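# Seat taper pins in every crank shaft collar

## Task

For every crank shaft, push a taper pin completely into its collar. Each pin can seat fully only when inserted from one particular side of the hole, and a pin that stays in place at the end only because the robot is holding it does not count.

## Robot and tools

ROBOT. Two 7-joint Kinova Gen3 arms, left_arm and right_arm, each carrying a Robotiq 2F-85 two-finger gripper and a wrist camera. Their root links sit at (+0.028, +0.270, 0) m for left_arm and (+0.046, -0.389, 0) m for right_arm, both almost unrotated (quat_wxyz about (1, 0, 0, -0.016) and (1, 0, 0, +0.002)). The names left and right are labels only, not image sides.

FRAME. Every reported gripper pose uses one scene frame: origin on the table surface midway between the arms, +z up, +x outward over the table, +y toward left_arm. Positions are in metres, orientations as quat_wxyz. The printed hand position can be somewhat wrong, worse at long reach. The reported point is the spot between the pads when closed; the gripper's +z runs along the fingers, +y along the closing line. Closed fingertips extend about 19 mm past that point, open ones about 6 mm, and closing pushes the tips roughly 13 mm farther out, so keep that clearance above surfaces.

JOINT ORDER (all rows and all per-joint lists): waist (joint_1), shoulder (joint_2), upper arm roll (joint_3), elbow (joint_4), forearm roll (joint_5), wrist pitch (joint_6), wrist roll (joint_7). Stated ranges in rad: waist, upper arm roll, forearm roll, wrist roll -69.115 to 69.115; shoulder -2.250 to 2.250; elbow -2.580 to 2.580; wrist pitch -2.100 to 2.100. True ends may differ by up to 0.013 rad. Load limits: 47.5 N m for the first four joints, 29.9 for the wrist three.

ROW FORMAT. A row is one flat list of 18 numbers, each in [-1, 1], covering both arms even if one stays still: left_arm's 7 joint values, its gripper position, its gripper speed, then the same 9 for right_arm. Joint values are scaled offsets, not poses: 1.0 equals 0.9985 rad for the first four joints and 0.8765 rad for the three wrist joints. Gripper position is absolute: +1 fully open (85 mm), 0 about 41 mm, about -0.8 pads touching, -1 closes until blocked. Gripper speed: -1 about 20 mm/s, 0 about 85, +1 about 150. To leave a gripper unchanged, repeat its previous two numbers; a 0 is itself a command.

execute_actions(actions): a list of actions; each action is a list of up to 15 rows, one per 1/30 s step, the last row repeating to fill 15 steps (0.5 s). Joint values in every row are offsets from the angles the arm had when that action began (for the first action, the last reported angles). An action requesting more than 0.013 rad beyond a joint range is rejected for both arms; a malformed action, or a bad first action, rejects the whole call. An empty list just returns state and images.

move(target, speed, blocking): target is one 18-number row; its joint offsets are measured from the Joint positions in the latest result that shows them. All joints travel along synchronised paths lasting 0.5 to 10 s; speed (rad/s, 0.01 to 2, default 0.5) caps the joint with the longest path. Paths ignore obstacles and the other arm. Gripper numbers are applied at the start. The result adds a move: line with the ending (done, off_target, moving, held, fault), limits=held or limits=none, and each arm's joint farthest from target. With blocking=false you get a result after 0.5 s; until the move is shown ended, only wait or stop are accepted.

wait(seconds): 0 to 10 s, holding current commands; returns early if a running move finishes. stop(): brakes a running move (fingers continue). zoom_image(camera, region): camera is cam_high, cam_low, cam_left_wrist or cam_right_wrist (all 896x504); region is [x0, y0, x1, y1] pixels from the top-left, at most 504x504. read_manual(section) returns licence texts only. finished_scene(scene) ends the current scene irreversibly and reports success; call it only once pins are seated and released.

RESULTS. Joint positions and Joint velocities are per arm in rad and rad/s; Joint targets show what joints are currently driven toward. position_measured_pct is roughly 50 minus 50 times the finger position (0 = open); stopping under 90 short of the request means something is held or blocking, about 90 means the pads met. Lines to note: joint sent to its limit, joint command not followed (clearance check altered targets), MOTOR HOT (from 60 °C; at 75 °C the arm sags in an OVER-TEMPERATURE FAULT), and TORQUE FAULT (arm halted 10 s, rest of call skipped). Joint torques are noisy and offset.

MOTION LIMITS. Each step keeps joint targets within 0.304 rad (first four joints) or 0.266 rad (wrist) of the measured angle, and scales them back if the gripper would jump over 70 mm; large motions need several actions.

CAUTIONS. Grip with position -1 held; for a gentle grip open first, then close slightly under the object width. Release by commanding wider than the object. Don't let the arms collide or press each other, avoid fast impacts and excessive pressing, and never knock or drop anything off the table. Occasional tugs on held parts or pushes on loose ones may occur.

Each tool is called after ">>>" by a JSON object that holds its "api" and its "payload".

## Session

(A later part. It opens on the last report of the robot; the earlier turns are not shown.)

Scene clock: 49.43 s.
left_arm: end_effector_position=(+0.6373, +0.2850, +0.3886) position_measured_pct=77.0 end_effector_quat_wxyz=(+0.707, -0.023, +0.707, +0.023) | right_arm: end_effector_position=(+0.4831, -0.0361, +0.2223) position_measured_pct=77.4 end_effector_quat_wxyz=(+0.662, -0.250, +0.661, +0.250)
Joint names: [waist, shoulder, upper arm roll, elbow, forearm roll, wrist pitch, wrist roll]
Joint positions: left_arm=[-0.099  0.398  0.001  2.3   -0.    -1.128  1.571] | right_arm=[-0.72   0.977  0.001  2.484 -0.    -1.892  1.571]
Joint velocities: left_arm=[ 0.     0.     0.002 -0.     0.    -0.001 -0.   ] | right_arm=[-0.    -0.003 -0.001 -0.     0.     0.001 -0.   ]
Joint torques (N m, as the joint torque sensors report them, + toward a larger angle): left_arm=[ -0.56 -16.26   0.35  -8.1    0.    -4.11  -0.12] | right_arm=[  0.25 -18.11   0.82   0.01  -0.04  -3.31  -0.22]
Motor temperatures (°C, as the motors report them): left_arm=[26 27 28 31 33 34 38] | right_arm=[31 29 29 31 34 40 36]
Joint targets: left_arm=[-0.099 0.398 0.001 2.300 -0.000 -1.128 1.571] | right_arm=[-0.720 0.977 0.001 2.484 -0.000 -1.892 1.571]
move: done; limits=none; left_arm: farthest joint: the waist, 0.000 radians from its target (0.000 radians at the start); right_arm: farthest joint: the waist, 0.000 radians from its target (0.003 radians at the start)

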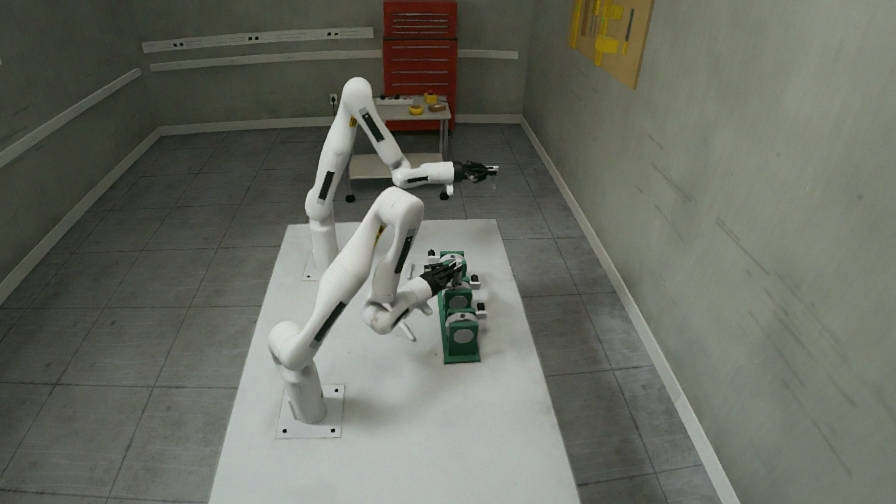

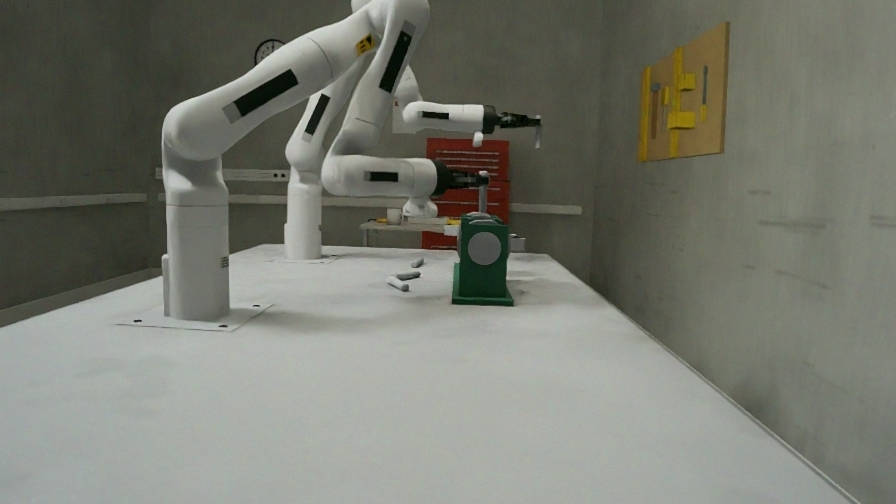

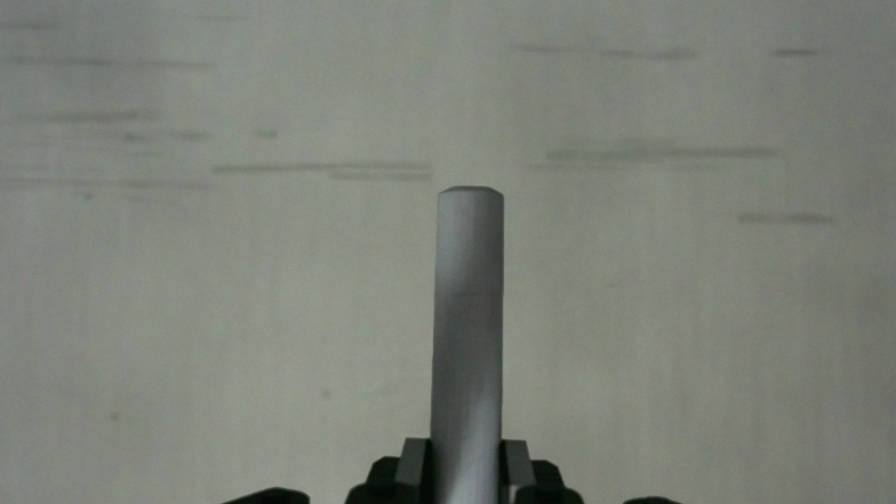

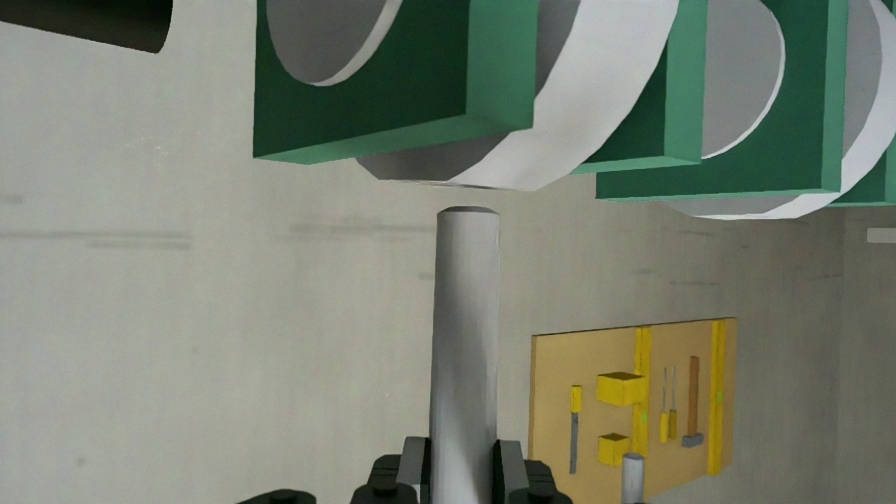

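>>> {"api": "execute_actions", "payload": {"actions": []}}

Scene clock: 50.83 s.
left_arm: end_effector_position=(+0.6373, +0.2850, +0.3886) position_measured_pct=77.0 end_effector_quat_wxyz=(+0.707, -0.023, +0.707, +0.023) | right_arm: end_effector_position=(+0.4831, -0.0361, +0.2225) position_measured_pct=77.4 end_effector_quat_wxyz=(+0.662, -0.250, +0.661, +0.250)
Joint names: [waist, shoulder, upper arm roll, elbow, forearm roll, wrist pitch, wrist roll]
Joint positions: left_arm=[-0.099  0.398  0.001  2.3   -0.    -1.128  1.571] | right_arm=[-0.72   0.977  0.001  2.484 -0.    -1.892  1.571]
Joint velocities: left_arm=[ 0.    -0.    -0.001 -0.    -0.    -0.002 -0.   ] | right_arm=[ 0.     0.001 -0.001 -0.    -0.    -0.     0.   ]
Joint torques (N m, as the joint torque sensors report them, + toward a larger angle): left_arm=[  0.11 -16.21   0.39  -7.82  -0.18  -3.65   0.11] | right_arm=[ -0.13 -18.41   1.01   0.11   0.16  -3.2    0.05]
Motor temperatures (°C, as the motors report them): left_arm=[26 27 28 31 33 34 38] | right_arm=[31 29 29 31 34 40 36]
Joint targets: left_arm=[-0.099 0.398 0.001 2.300 -0.000 -1.128 1.571] | right_arm=[-0.720 0.977 0.001 2.484 -0.000 -1.892 1.571]

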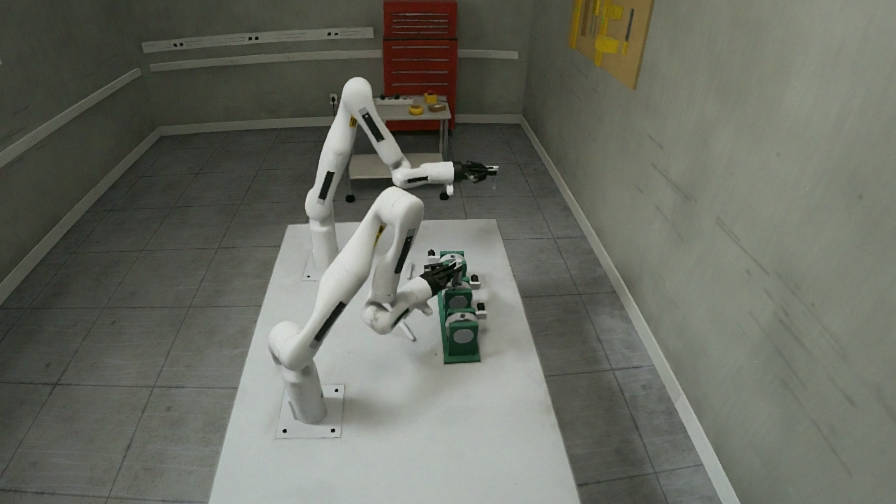

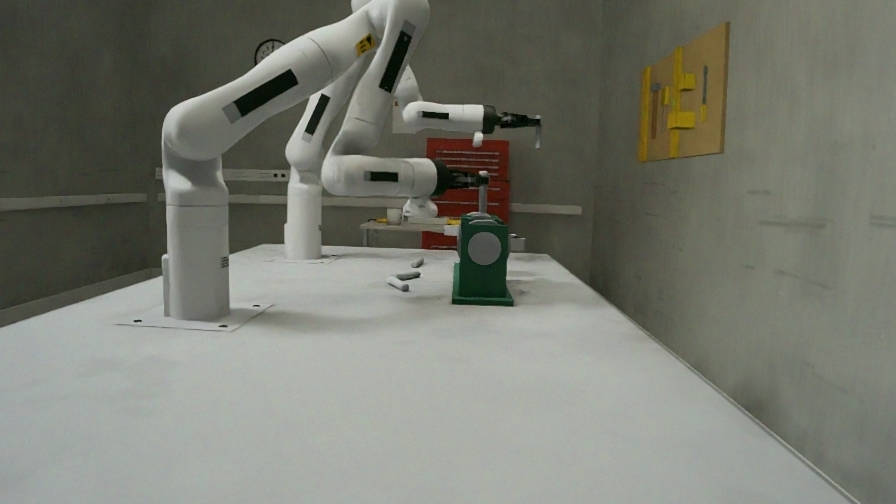

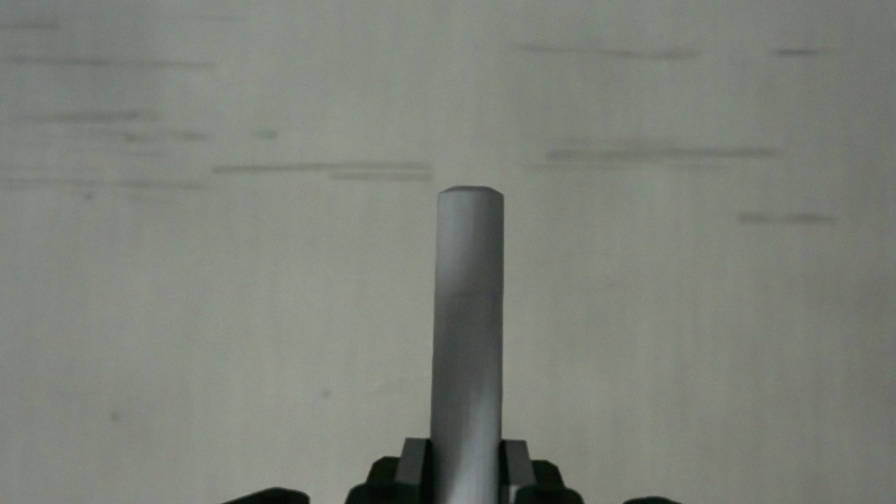

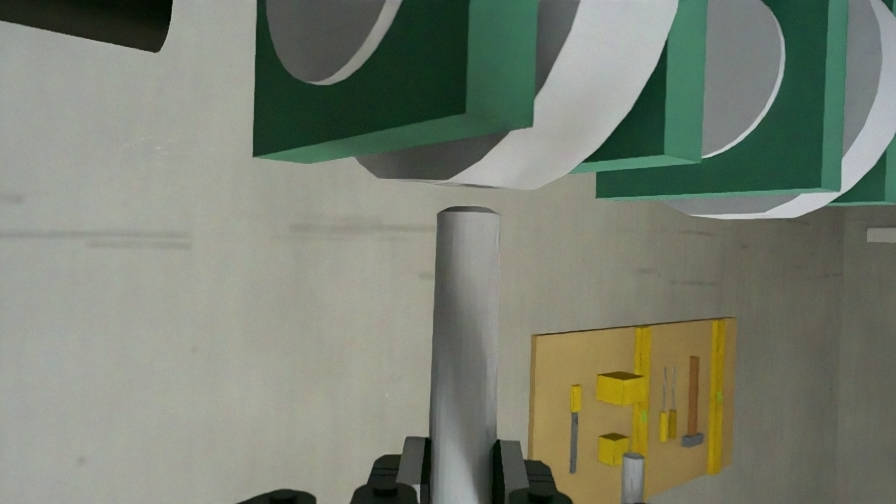

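>>> {"api": "move", "payload": {"target": [0,0,0,0,0,0,0,-1,0.3,0.0025,0.048,0,-0.011,0,-0.041,0,-1,0.3], "speed": 0.04}}

>>> {"api": "zoom_image", "payload": {"camera": "cam_low", "region": [430,160,540,260]}}

Scene clock: 52.53 s.
left_arm: end_effector_position=(+0.6373, +0.2850, +0.3886) position_measured_pct=77.0 end_effector_quat_wxyz=(+0.707, -0.023, +0.707, +0.023) | right_arm: end_effector_position=(+0.4851, -0.0373, +0.2148) position_measured_pct=77.4 end_effector_quat_wxyz=(+0.667, -0.247, +0.657, +0.250)
Joint names: [waist, shoulder, upper arm roll, elbow, forearm roll, wrist pitch, wrist roll]
Joint positions: left_arm=[-0.099  0.398  0.001  2.3   -0.    -1.128  1.571] | right_arm=[-0.717  1.018  0.002  2.471 -0.001 -1.934  1.571]
Joint velocities: left_arm=[ 0.     0.     0.002 -0.     0.     0.001 -0.   ] | right_arm=[ 0.     0.001 -0.002 -0.001  0.001 -0.    -0.   ]
Joint torques (N m, as the joint torque sensors report them, + toward a larger angle): left_arm=[  0.14 -16.12  -0.12  -7.63  -0.04  -3.53   0.17] | right_arm=[ -0.89 -12.52   0.11   1.69   0.29  -0.04  -0.04]
Motor temperatures (°C, as the motors report them): left_arm=[26 27 28 31 33 34 38] | right_arm=[31 29 29 31 34 40 36]
Joint targets: left_arm=[-0.099 0.398 0.001 2.300 -0.000 -1.128 1.571] | right_arm=[-0.718 1.025 0.001 2.473 -0.000 -1.928 1.571]
move: done; limits=none; left_arm: farthest joint: the waist, 0.000 radians from its target (0.000 radians at the start); right_arm: farthest joint: the shoulder, 0.007 radians from its target (0.048 radians at the start)

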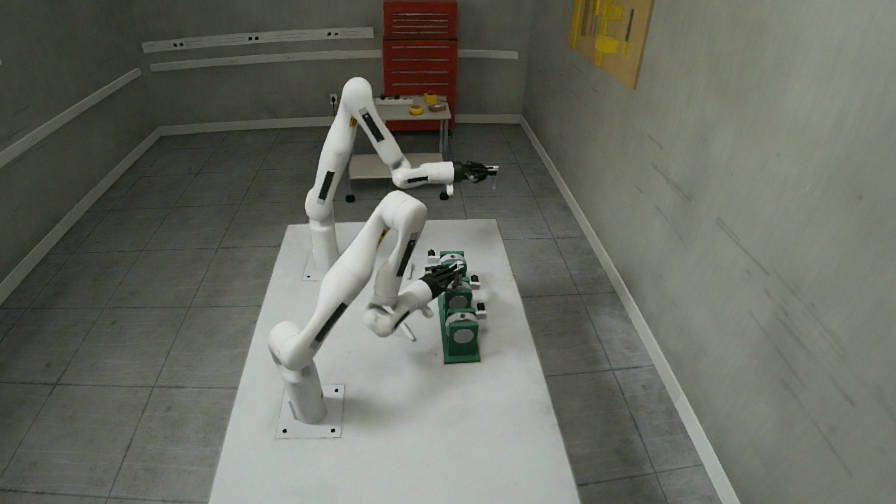

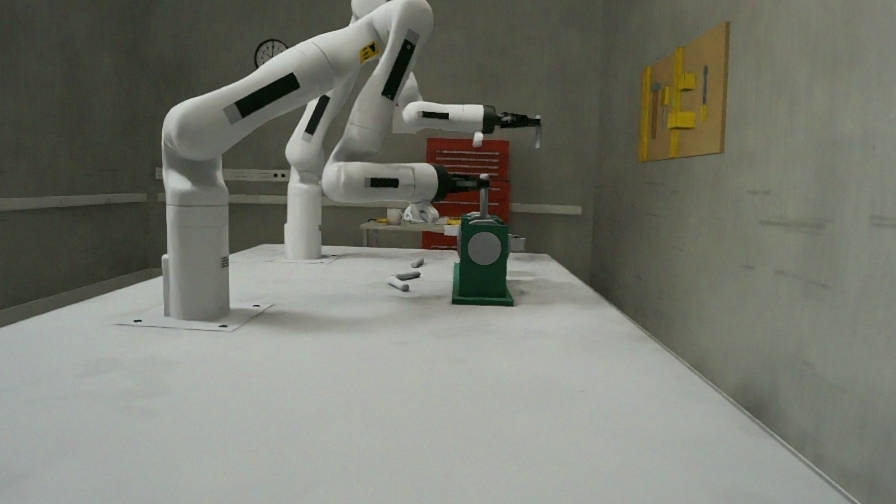

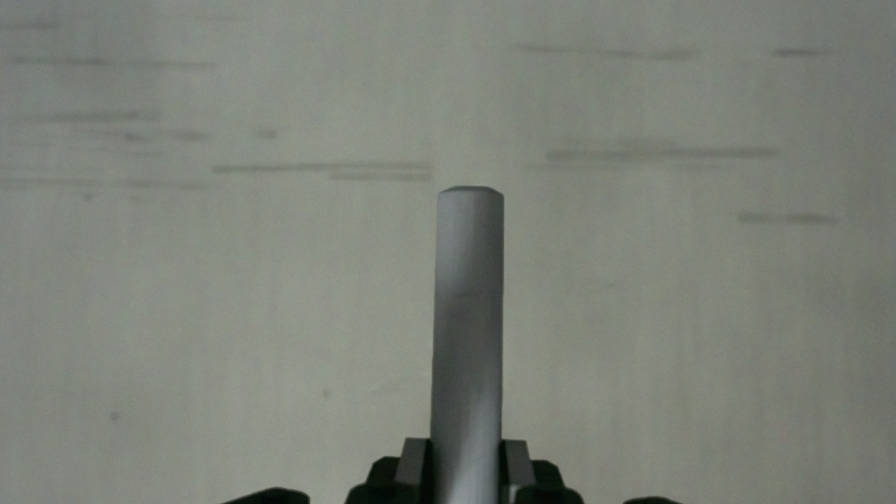

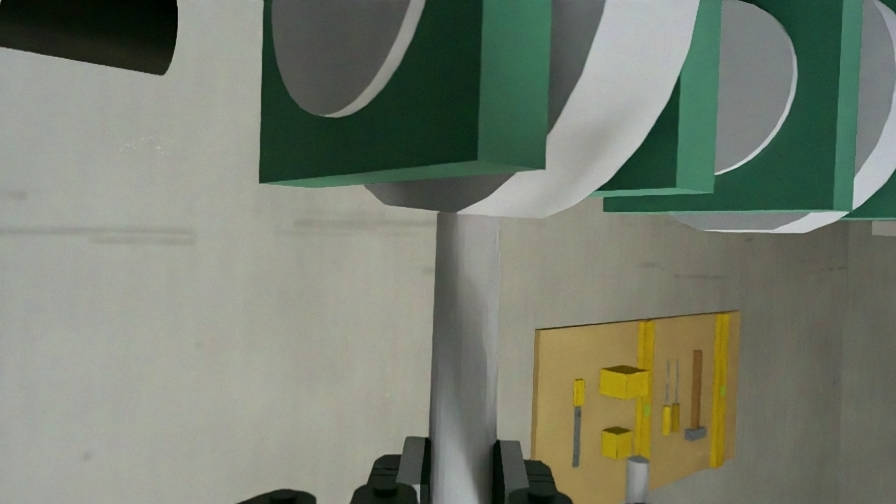

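Region (430, 160, 540, 260) of cam_low's 896x504 image, scaled by 4.582, with more detail than that image has; it fills the top 458 rows of this view, and the rest is white.

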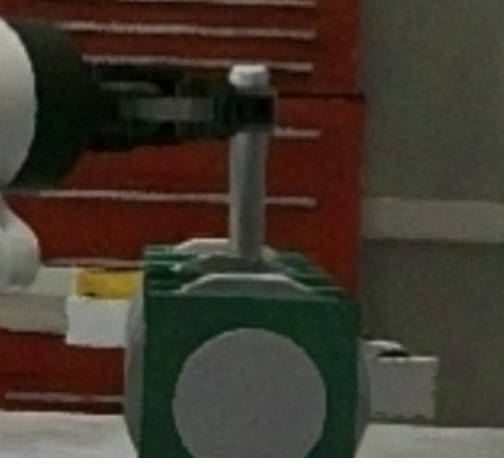

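>>> {"api": "zoom_image", "payload": {"camera": "cam_high", "region": [425,245,495,335]}}

>>> {"api": "zoom_image", "payload": {"camera": "cam_right_wrist", "region": [350,150,590,270]}}

Region (425, 245, 495, 335) of cam_high's 896x504 image, scaled by 5.600, with more detail than that image has.

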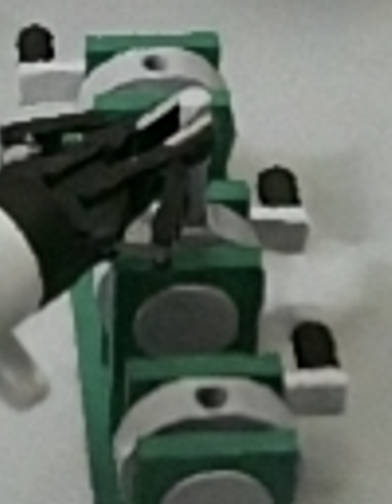

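Region (350, 150, 590, 270) of cam_right_wrist's 896x504 image, scaled by 2.100.

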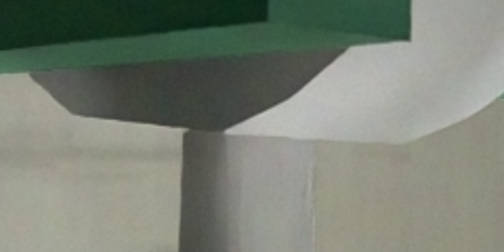

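>>> {"api": "move", "payload": {"target": [0,0,0,0,0,0,0,-1,0.3,0,-0.03,0,0.029,0,0.017,0,-1,0.3], "speed": 0.06}}

>>> {"api": "zoom_image", "payload": {"camera": "cam_high", "region": [435,255,495,315]}}

>>> {"api": "zoom_image", "payload": {"camera": "cam_low", "region": [455,190,515,240]}}

Scene clock: 54.43 s.
left_arm: end_effector_position=(+0.6373, +0.2850, +0.3886) position_measured_pct=77.0 end_effector_quat_wxyz=(+0.707, -0.023, +0.707, +0.023) | right_arm: end_effector_position=(+0.4802, -0.0415, +0.2209) position_measured_pct=77.4 end_effector_quat_wxyz=(+0.662, -0.249, +0.661, +0.248)
Joint names: [waist, shoulder, upper arm roll, elbow, forearm roll, wrist pitch, wrist roll]
Joint positions: left_arm=[-0.099  0.398  0.001  2.3   -0.    -1.128  1.571] | right_arm=[-0.717  0.988  0.002  2.5   -0.001 -1.919  1.571]
Joint velocities: left_arm=[-0.    -0.     0.     0.    -0.     0.001 -0.   ] | right_arm=[-0.    -0.002 -0.    -0.001  0.     0.001  0.   ]
Joint torques (N m, as the joint torque sensors report them, + toward a larger angle): left_arm=[  0.   -16.3   -0.21  -7.66   0.05  -3.65  -0.32] | right_arm=[ -0.1  -18.64   0.58   0.34   0.16  -3.18   0.04]
Motor temperatures (°C, as the motors report them): left_arm=[26 27 28 31 33 34 38] | right_arm=[31 29 29 31 34 40 36]
Joint targets: left_arm=[-0.099 0.398 0.001 2.300 -0.000 -1.128 1.571] | right_arm=[-0.717 0.988 0.002 2.500 -0.001 -1.919 1.571]
move: done; limits=none; left_arm: farthest joint: the waist, 0.000 radians from its target (0.000 radians at the start); right_arm: farthest joint: the waist, 0.000 radians from its target (0.000 radians at the start)

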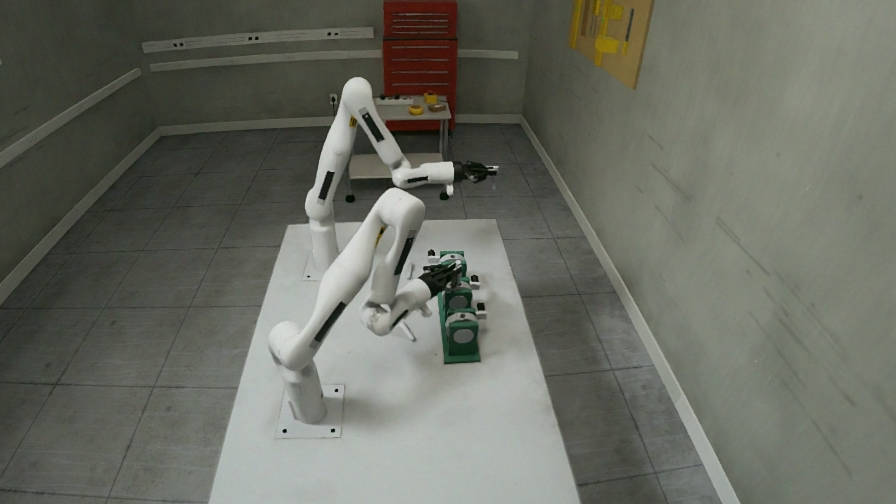

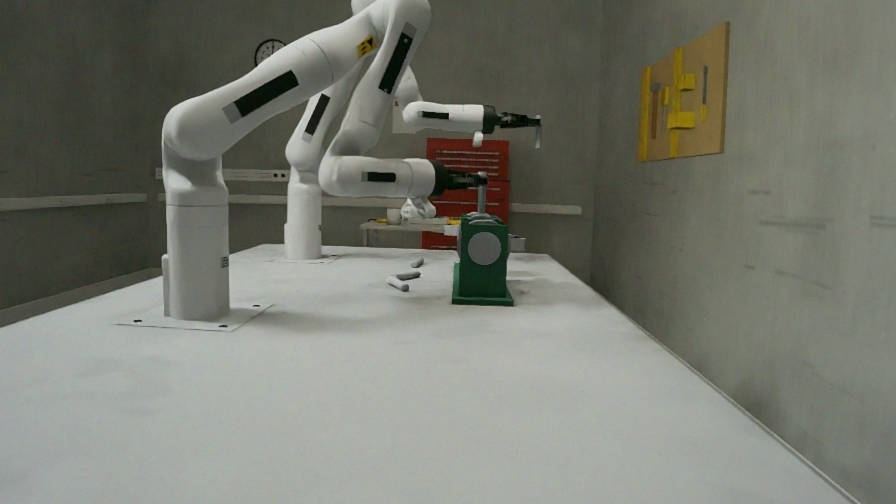

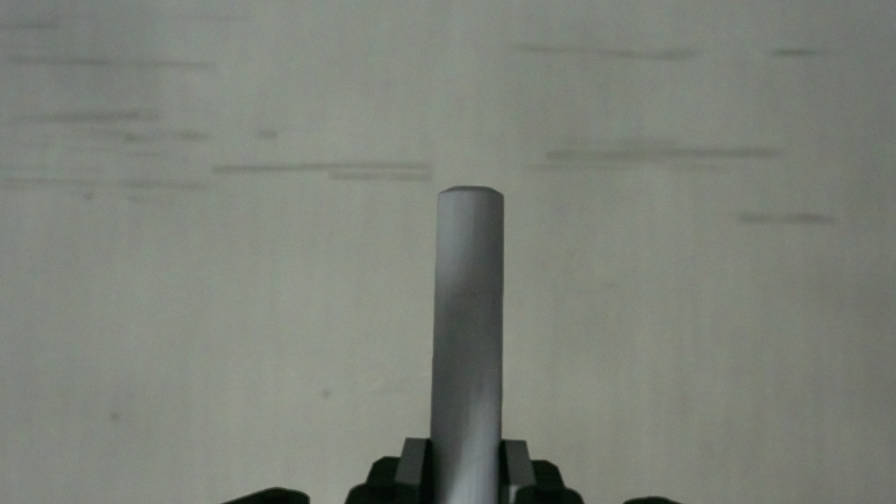

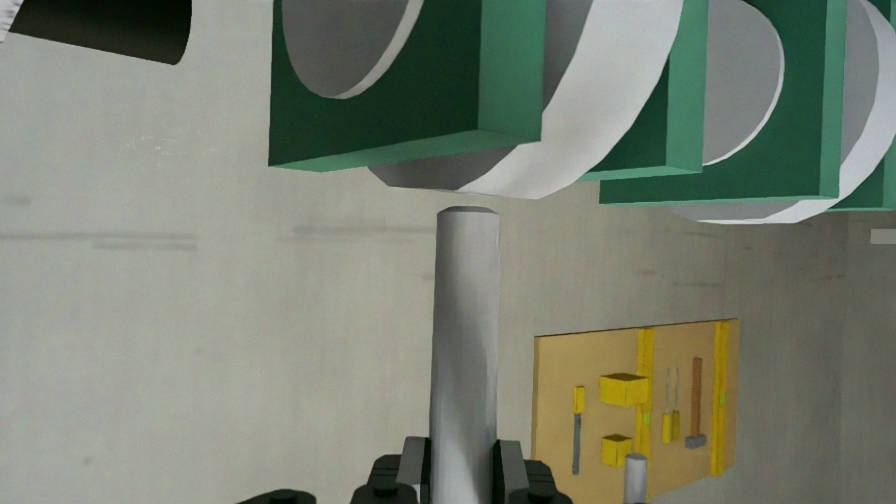

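Region (435, 255, 495, 315) of cam_high's 896x504 image, scaled by 8.400, with more detail than that image has.

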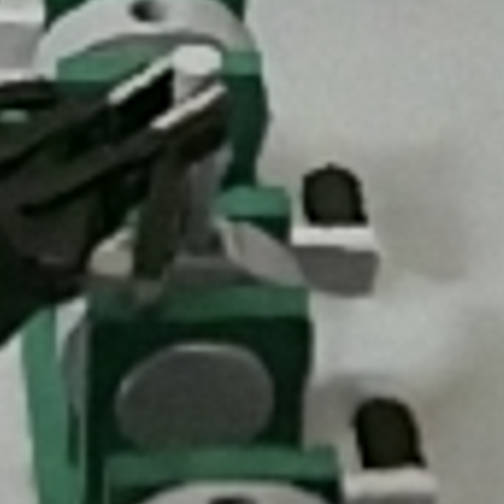

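Region (455, 190, 515, 240) of cam_low's 896x504 image, scaled by 8.400, with more detail than that image has.

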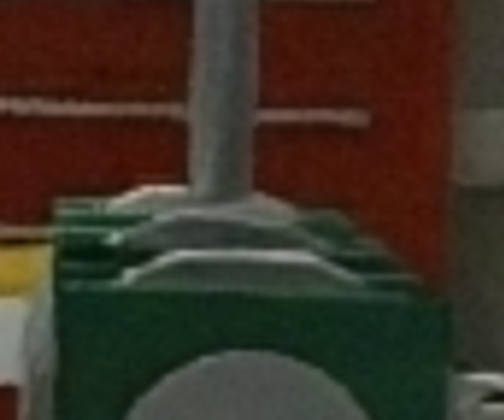

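>>> {"api": "move", "payload": {"target": [0,0,0,0,0,0,0,-1,0.3,0.001,0.048,0,-0.011,0,-0.041,0,-1,0.3], "speed": 0.04}}

Scene clock: 56.10 s.
left_arm: end_effector_position=(+0.6373, +0.2850, +0.3886) position_measured_pct=77.0 end_effector_quat_wxyz=(+0.707, -0.023, +0.707, +0.023) | right_arm: end_effector_position=(+0.4819, -0.0418, +0.2168) position_measured_pct=77.4 end_effector_quat_wxyz=(+0.670, -0.246, +0.655, +0.249)
Joint names: [waist, shoulder, upper arm roll, elbow, forearm roll, wrist pitch, wrist roll]
Joint positions: left_arm=[-0.099  0.398  0.001  2.3   -0.    -1.128  1.571] | right_arm=[-0.715  1.026  0.003  2.488 -0.001 -1.964  1.571]
Joint velocities: left_arm=[ 0.001  0.     0.002 -0.001 -0.    -0.    -0.   ] | right_arm=[ 0.     0.001  0.    -0.001  0.     0.001  0.   ]
Joint torques (N m, as the joint torque sensors report them, + toward a larger angle): left_arm=[ -0.45 -15.65  -0.13  -8.4   -0.08  -3.91   0.08] | right_arm=[ -0.72 -10.04   0.17   2.3    0.37   1.41   0.01]
Motor temperatures (°C, as the motors report them): left_arm=[26 27 28 31 33 34 38] | right_arm=[31 29 29 31 34 40 36]
Joint targets: left_arm=[-0.099 0.398 0.001 2.300 -0.000 -1.128 1.571] | right_arm=[-0.716 1.036 0.002 2.489 -0.001 -1.955 1.571]
move: done; limits=none; left_arm: farthest joint: the waist, 0.000 radians from its target (0.000 radians at the start); right_arm: farthest joint: the shoulder, 0.010 radians from its target (0.048 radians at the start)

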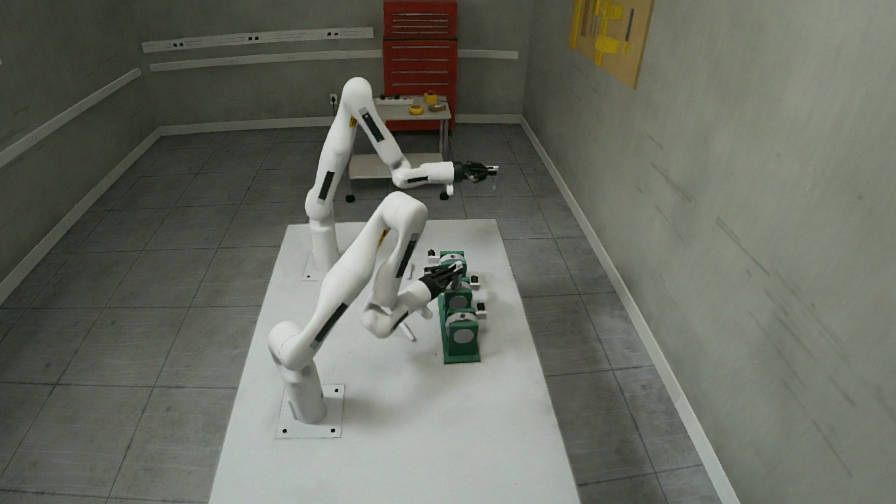

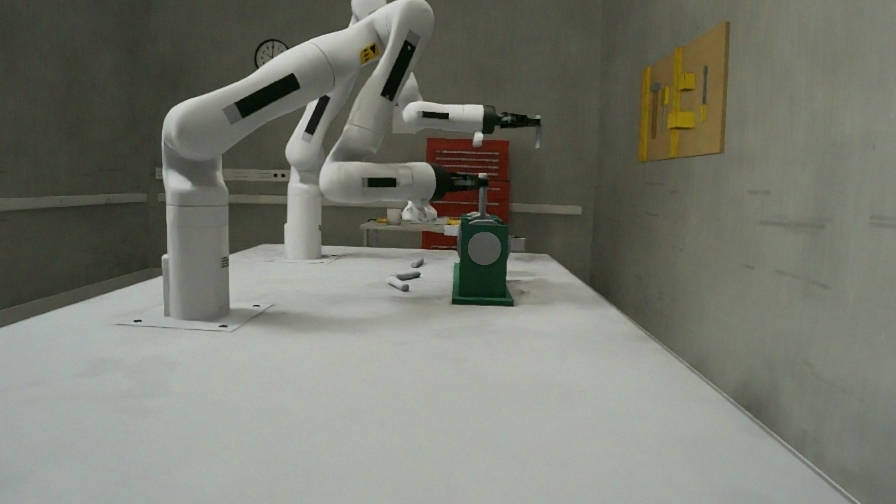

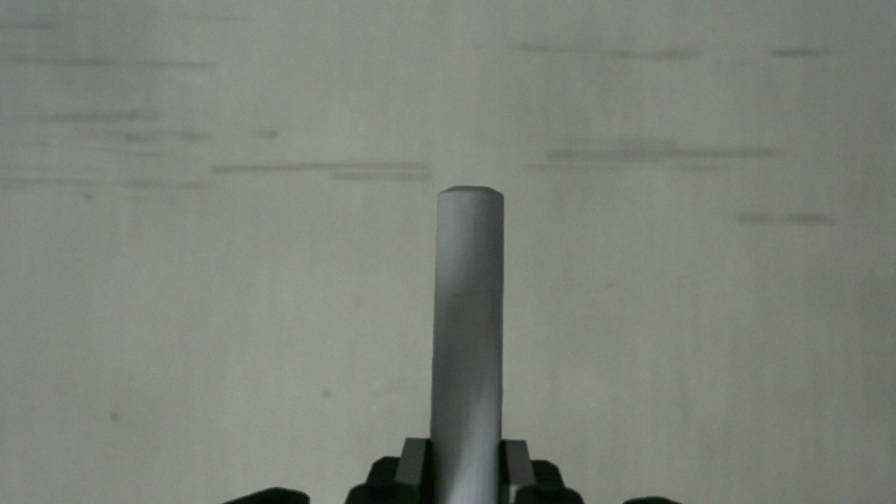

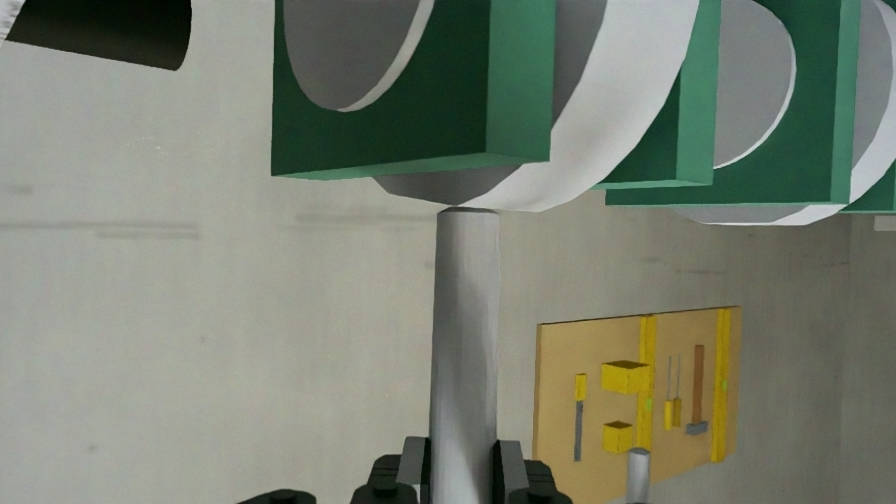

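>>> {"api": "move", "payload": {"target": [0.2,-0.381,0,0.019,0,0.9,0,-1,0.3,0,-0.04,0,0.006,0,0.057,0,-1,0.3], "speed": 0.9}}

>>> {"api": "move", "payload": {"target": [0.33,0,0,0,0,0.31,0,-1,0.3,0,0,0,0,0,0,0,-1,0.3], "speed": 0.6}}

Scene clock: 58.43 s.
left_arm: end_effector_position=(+0.5371, +0.1762, +0.3583) position_measured_pct=77.0 end_effector_quat_wxyz=(+0.540, +0.056, +0.839, -0.036) | right_arm: end_effector_position=(+0.4828, -0.0412, +0.2223) position_measured_pct=77.4 end_effector_quat_wxyz=(+0.665, -0.248, +0.660, +0.247)
Joint names: [waist, shoulder, upper arm roll, elbow, forearm roll, wrist pitch, wrist roll]
Joint positions: left_arm=[ 0.101  0.018  0.001  2.319 -0.    -0.339  1.571] | right_arm=[-0.715  0.986  0.003  2.494 -0.001 -1.914  1.571]
Joint velocities: left_arm=[ 0.002 -0.003  0.001  0.    -0.    -0.001  0.   ] | right_arm=[ 0.    -0.    -0.002  0.     0.     0.001  0.   ]
Joint torques (N m, as the joint torque sensors report them, + toward a larger angle): left_arm=[ -0.08 -10.64  -0.33 -10.57  -0.11  -3.28  -0.17] | right_arm=[ -0.12 -18.46   0.89   0.15   0.13  -3.29  -0.02]
Motor temperatures (°C, as the motors report them): left_arm=[26 27 28 31 33 34 38] | right_arm=[31 29 29 31 34 40 36]
Joint targets: left_arm=[0.101 0.018 0.001 2.319 -0.000 -0.339 1.571] | right_arm=[-0.715 0.986 0.003 2.494 -0.001 -1.914 1.571]
move: done; limits=none; left_arm: farthest joint: the shoulder, 0.001 radians from its target (0.381 radians at the start); right_arm: farthest joint: the waist, 0.000 radians from its target (0.000 radians at the start)

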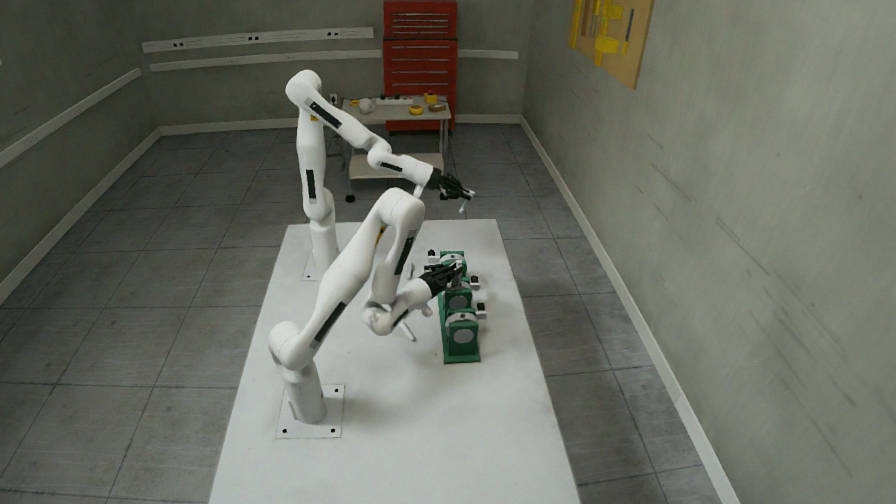

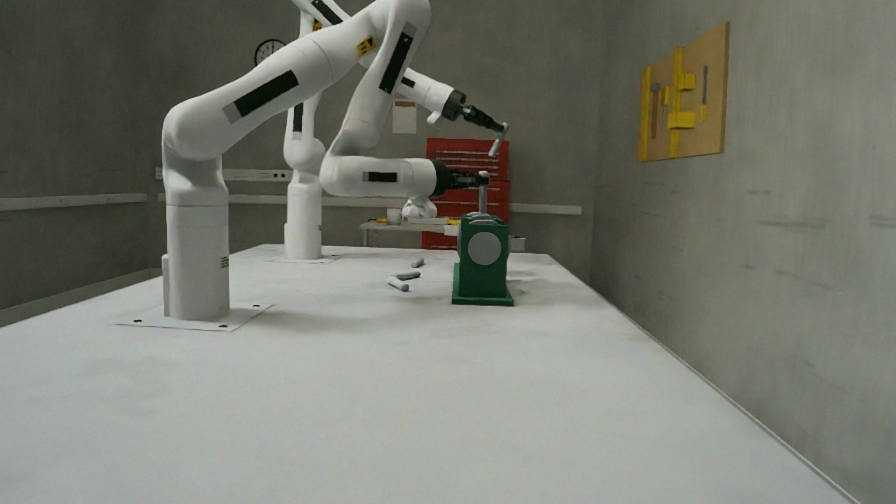

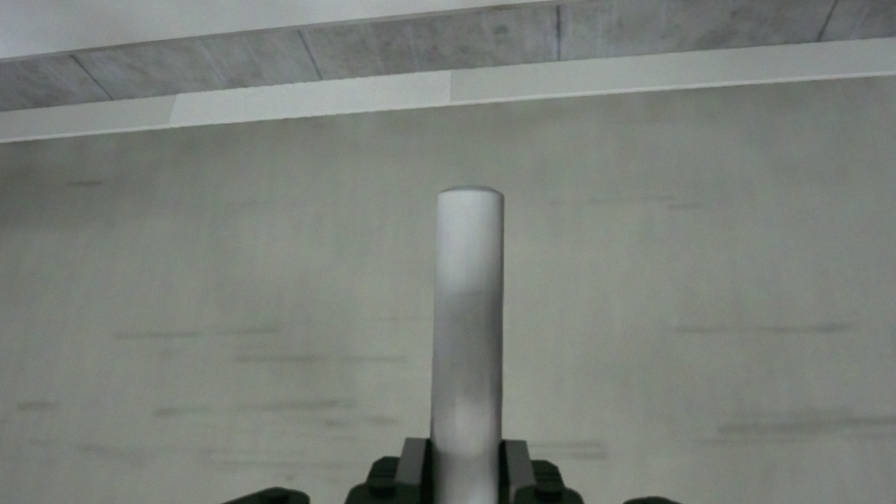

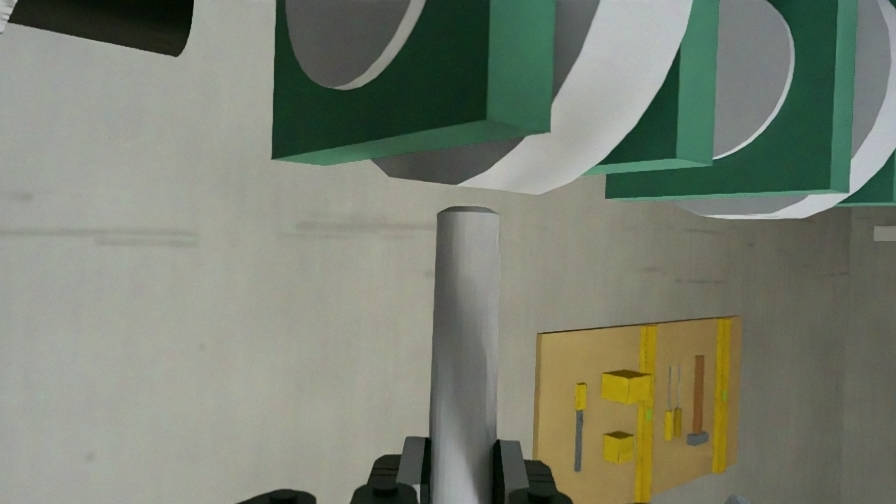

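Scene clock: 59.60 s.
left_arm: end_effector_position=(+0.4391, +0.0367, +0.2870) position_measured_pct=77.0 end_effector_quat_wxyz=(+0.411, +0.208, +0.882, -0.097) | right_arm: end_effector_position=(+0.4828, -0.0412, +0.2223) position_measured_pct=77.4 end_effector_quat_wxyz=(+0.665, -0.248, +0.660, +0.247)
Joint names: [waist, shoulder, upper arm roll, elbow, forearm roll, wrist pitch, wrist roll]
Joint positions: left_arm=[ 0.43   0.018  0.001  2.319 -0.    -0.067  1.571] | right_arm=[-0.715  0.986  0.003  2.494 -0.001 -1.914  1.571]
Joint velocities: left_arm=[ 0.003 -0.     0.    -0.    -0.    -0.     0.   ] | right_arm=[-0.    -0.    -0.001  0.     0.     0.     0.   ]
Joint torques (N m, as the joint torque sensors report them, + toward a larger angle): left_arm=[ -0.25 -10.49  -0.42  -9.92   0.01  -2.75  -0.11] | right_arm=[ -0.13 -18.52   0.33   0.02   0.09  -3.35   0.04]
Motor temperatures (°C, as the motors report them): left_arm=[26 27 28 31 33 34 38] | right_arm=[31 29 29 31 34 40 36]
Joint targets: left_arm=[0.430 0.018 0.001 2.319 -0.000 -0.067 1.571] | right_arm=[-0.715 0.986 0.003 2.494 -0.001 -1.914 1.571]
move: done; limits=none; left_arm: farthest joint: the waist, 0.001 radians from its target (0.330 radians at the start); right_arm: farthest joint: the waist, 0.000 radians from its target (0.000 radians at the start)

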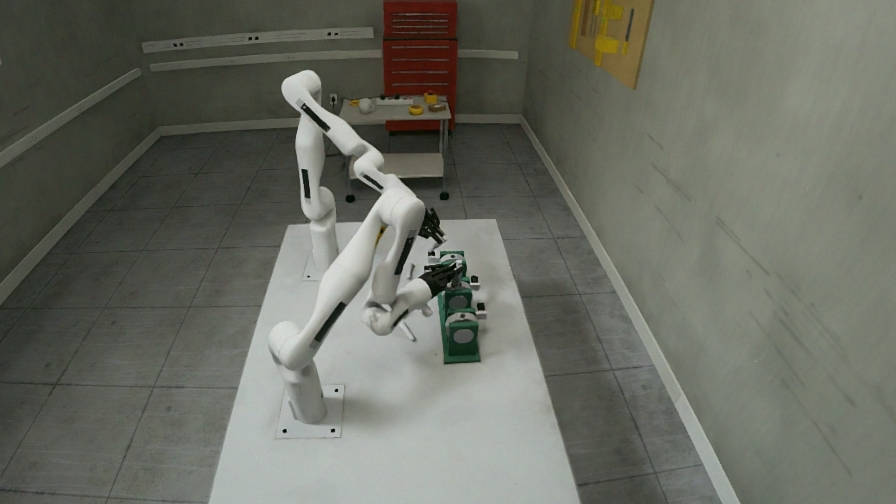

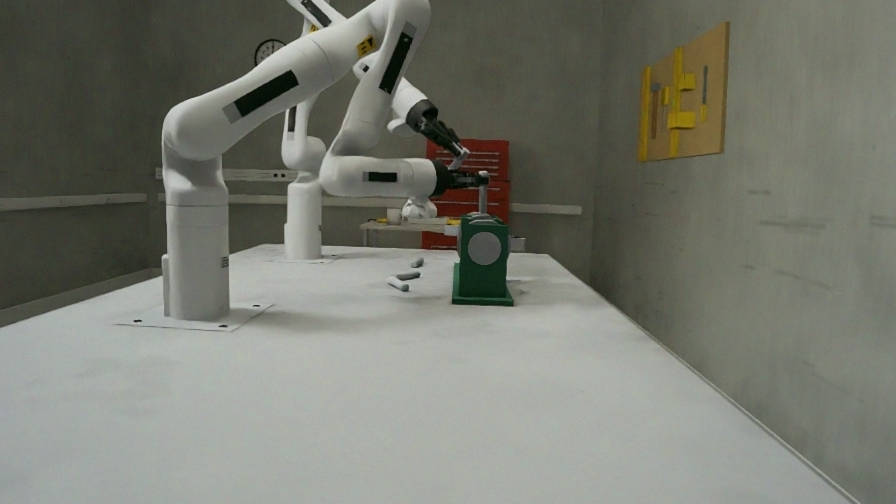

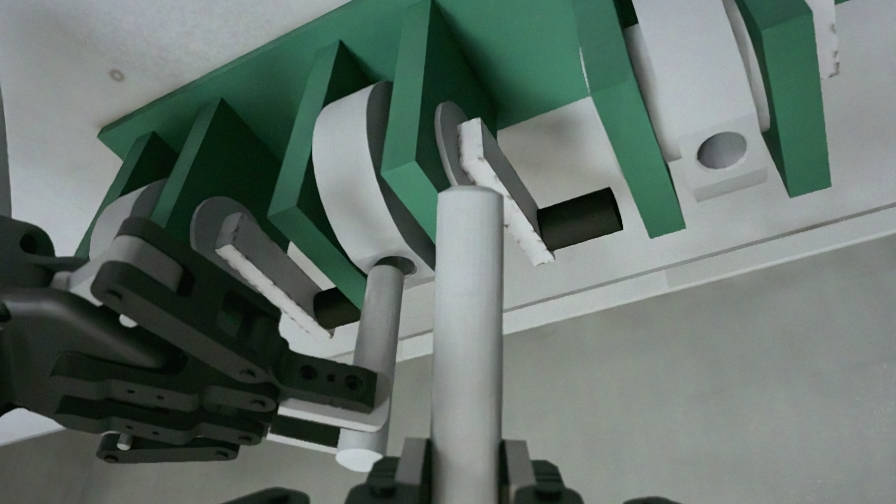

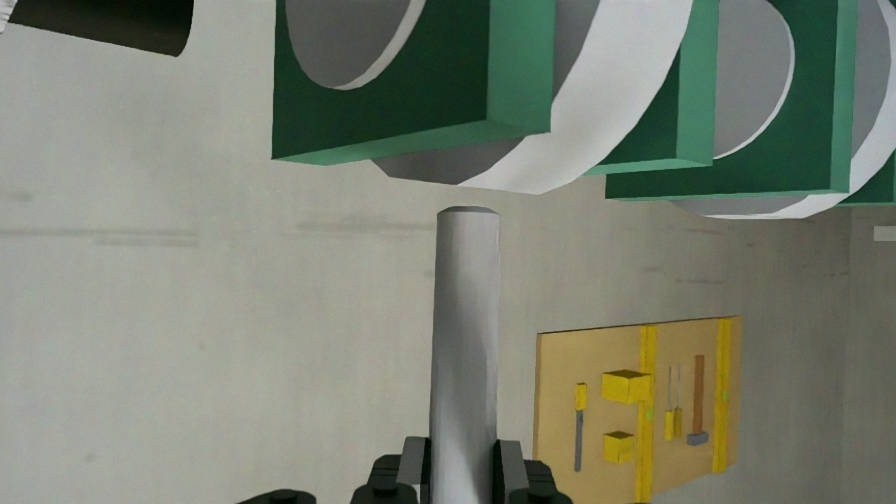

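>>> {"api": "zoom_image", "payload": {"camera": "cam_left_wrist", "region": [330,210,450,320]}}

Region (330, 210, 450, 320) of cam_left_wrist's 896x504 image, scaled by 4.200; it fills the top 462 rows of this view, and the rest is white.

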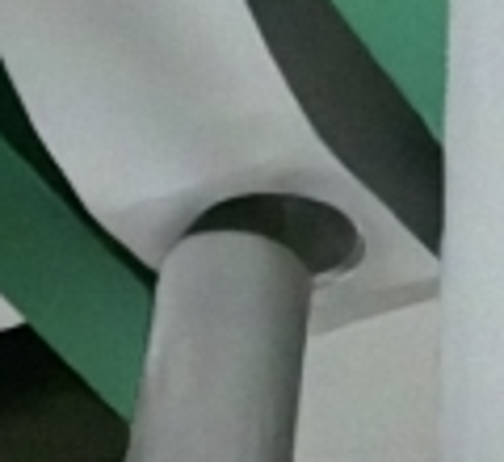

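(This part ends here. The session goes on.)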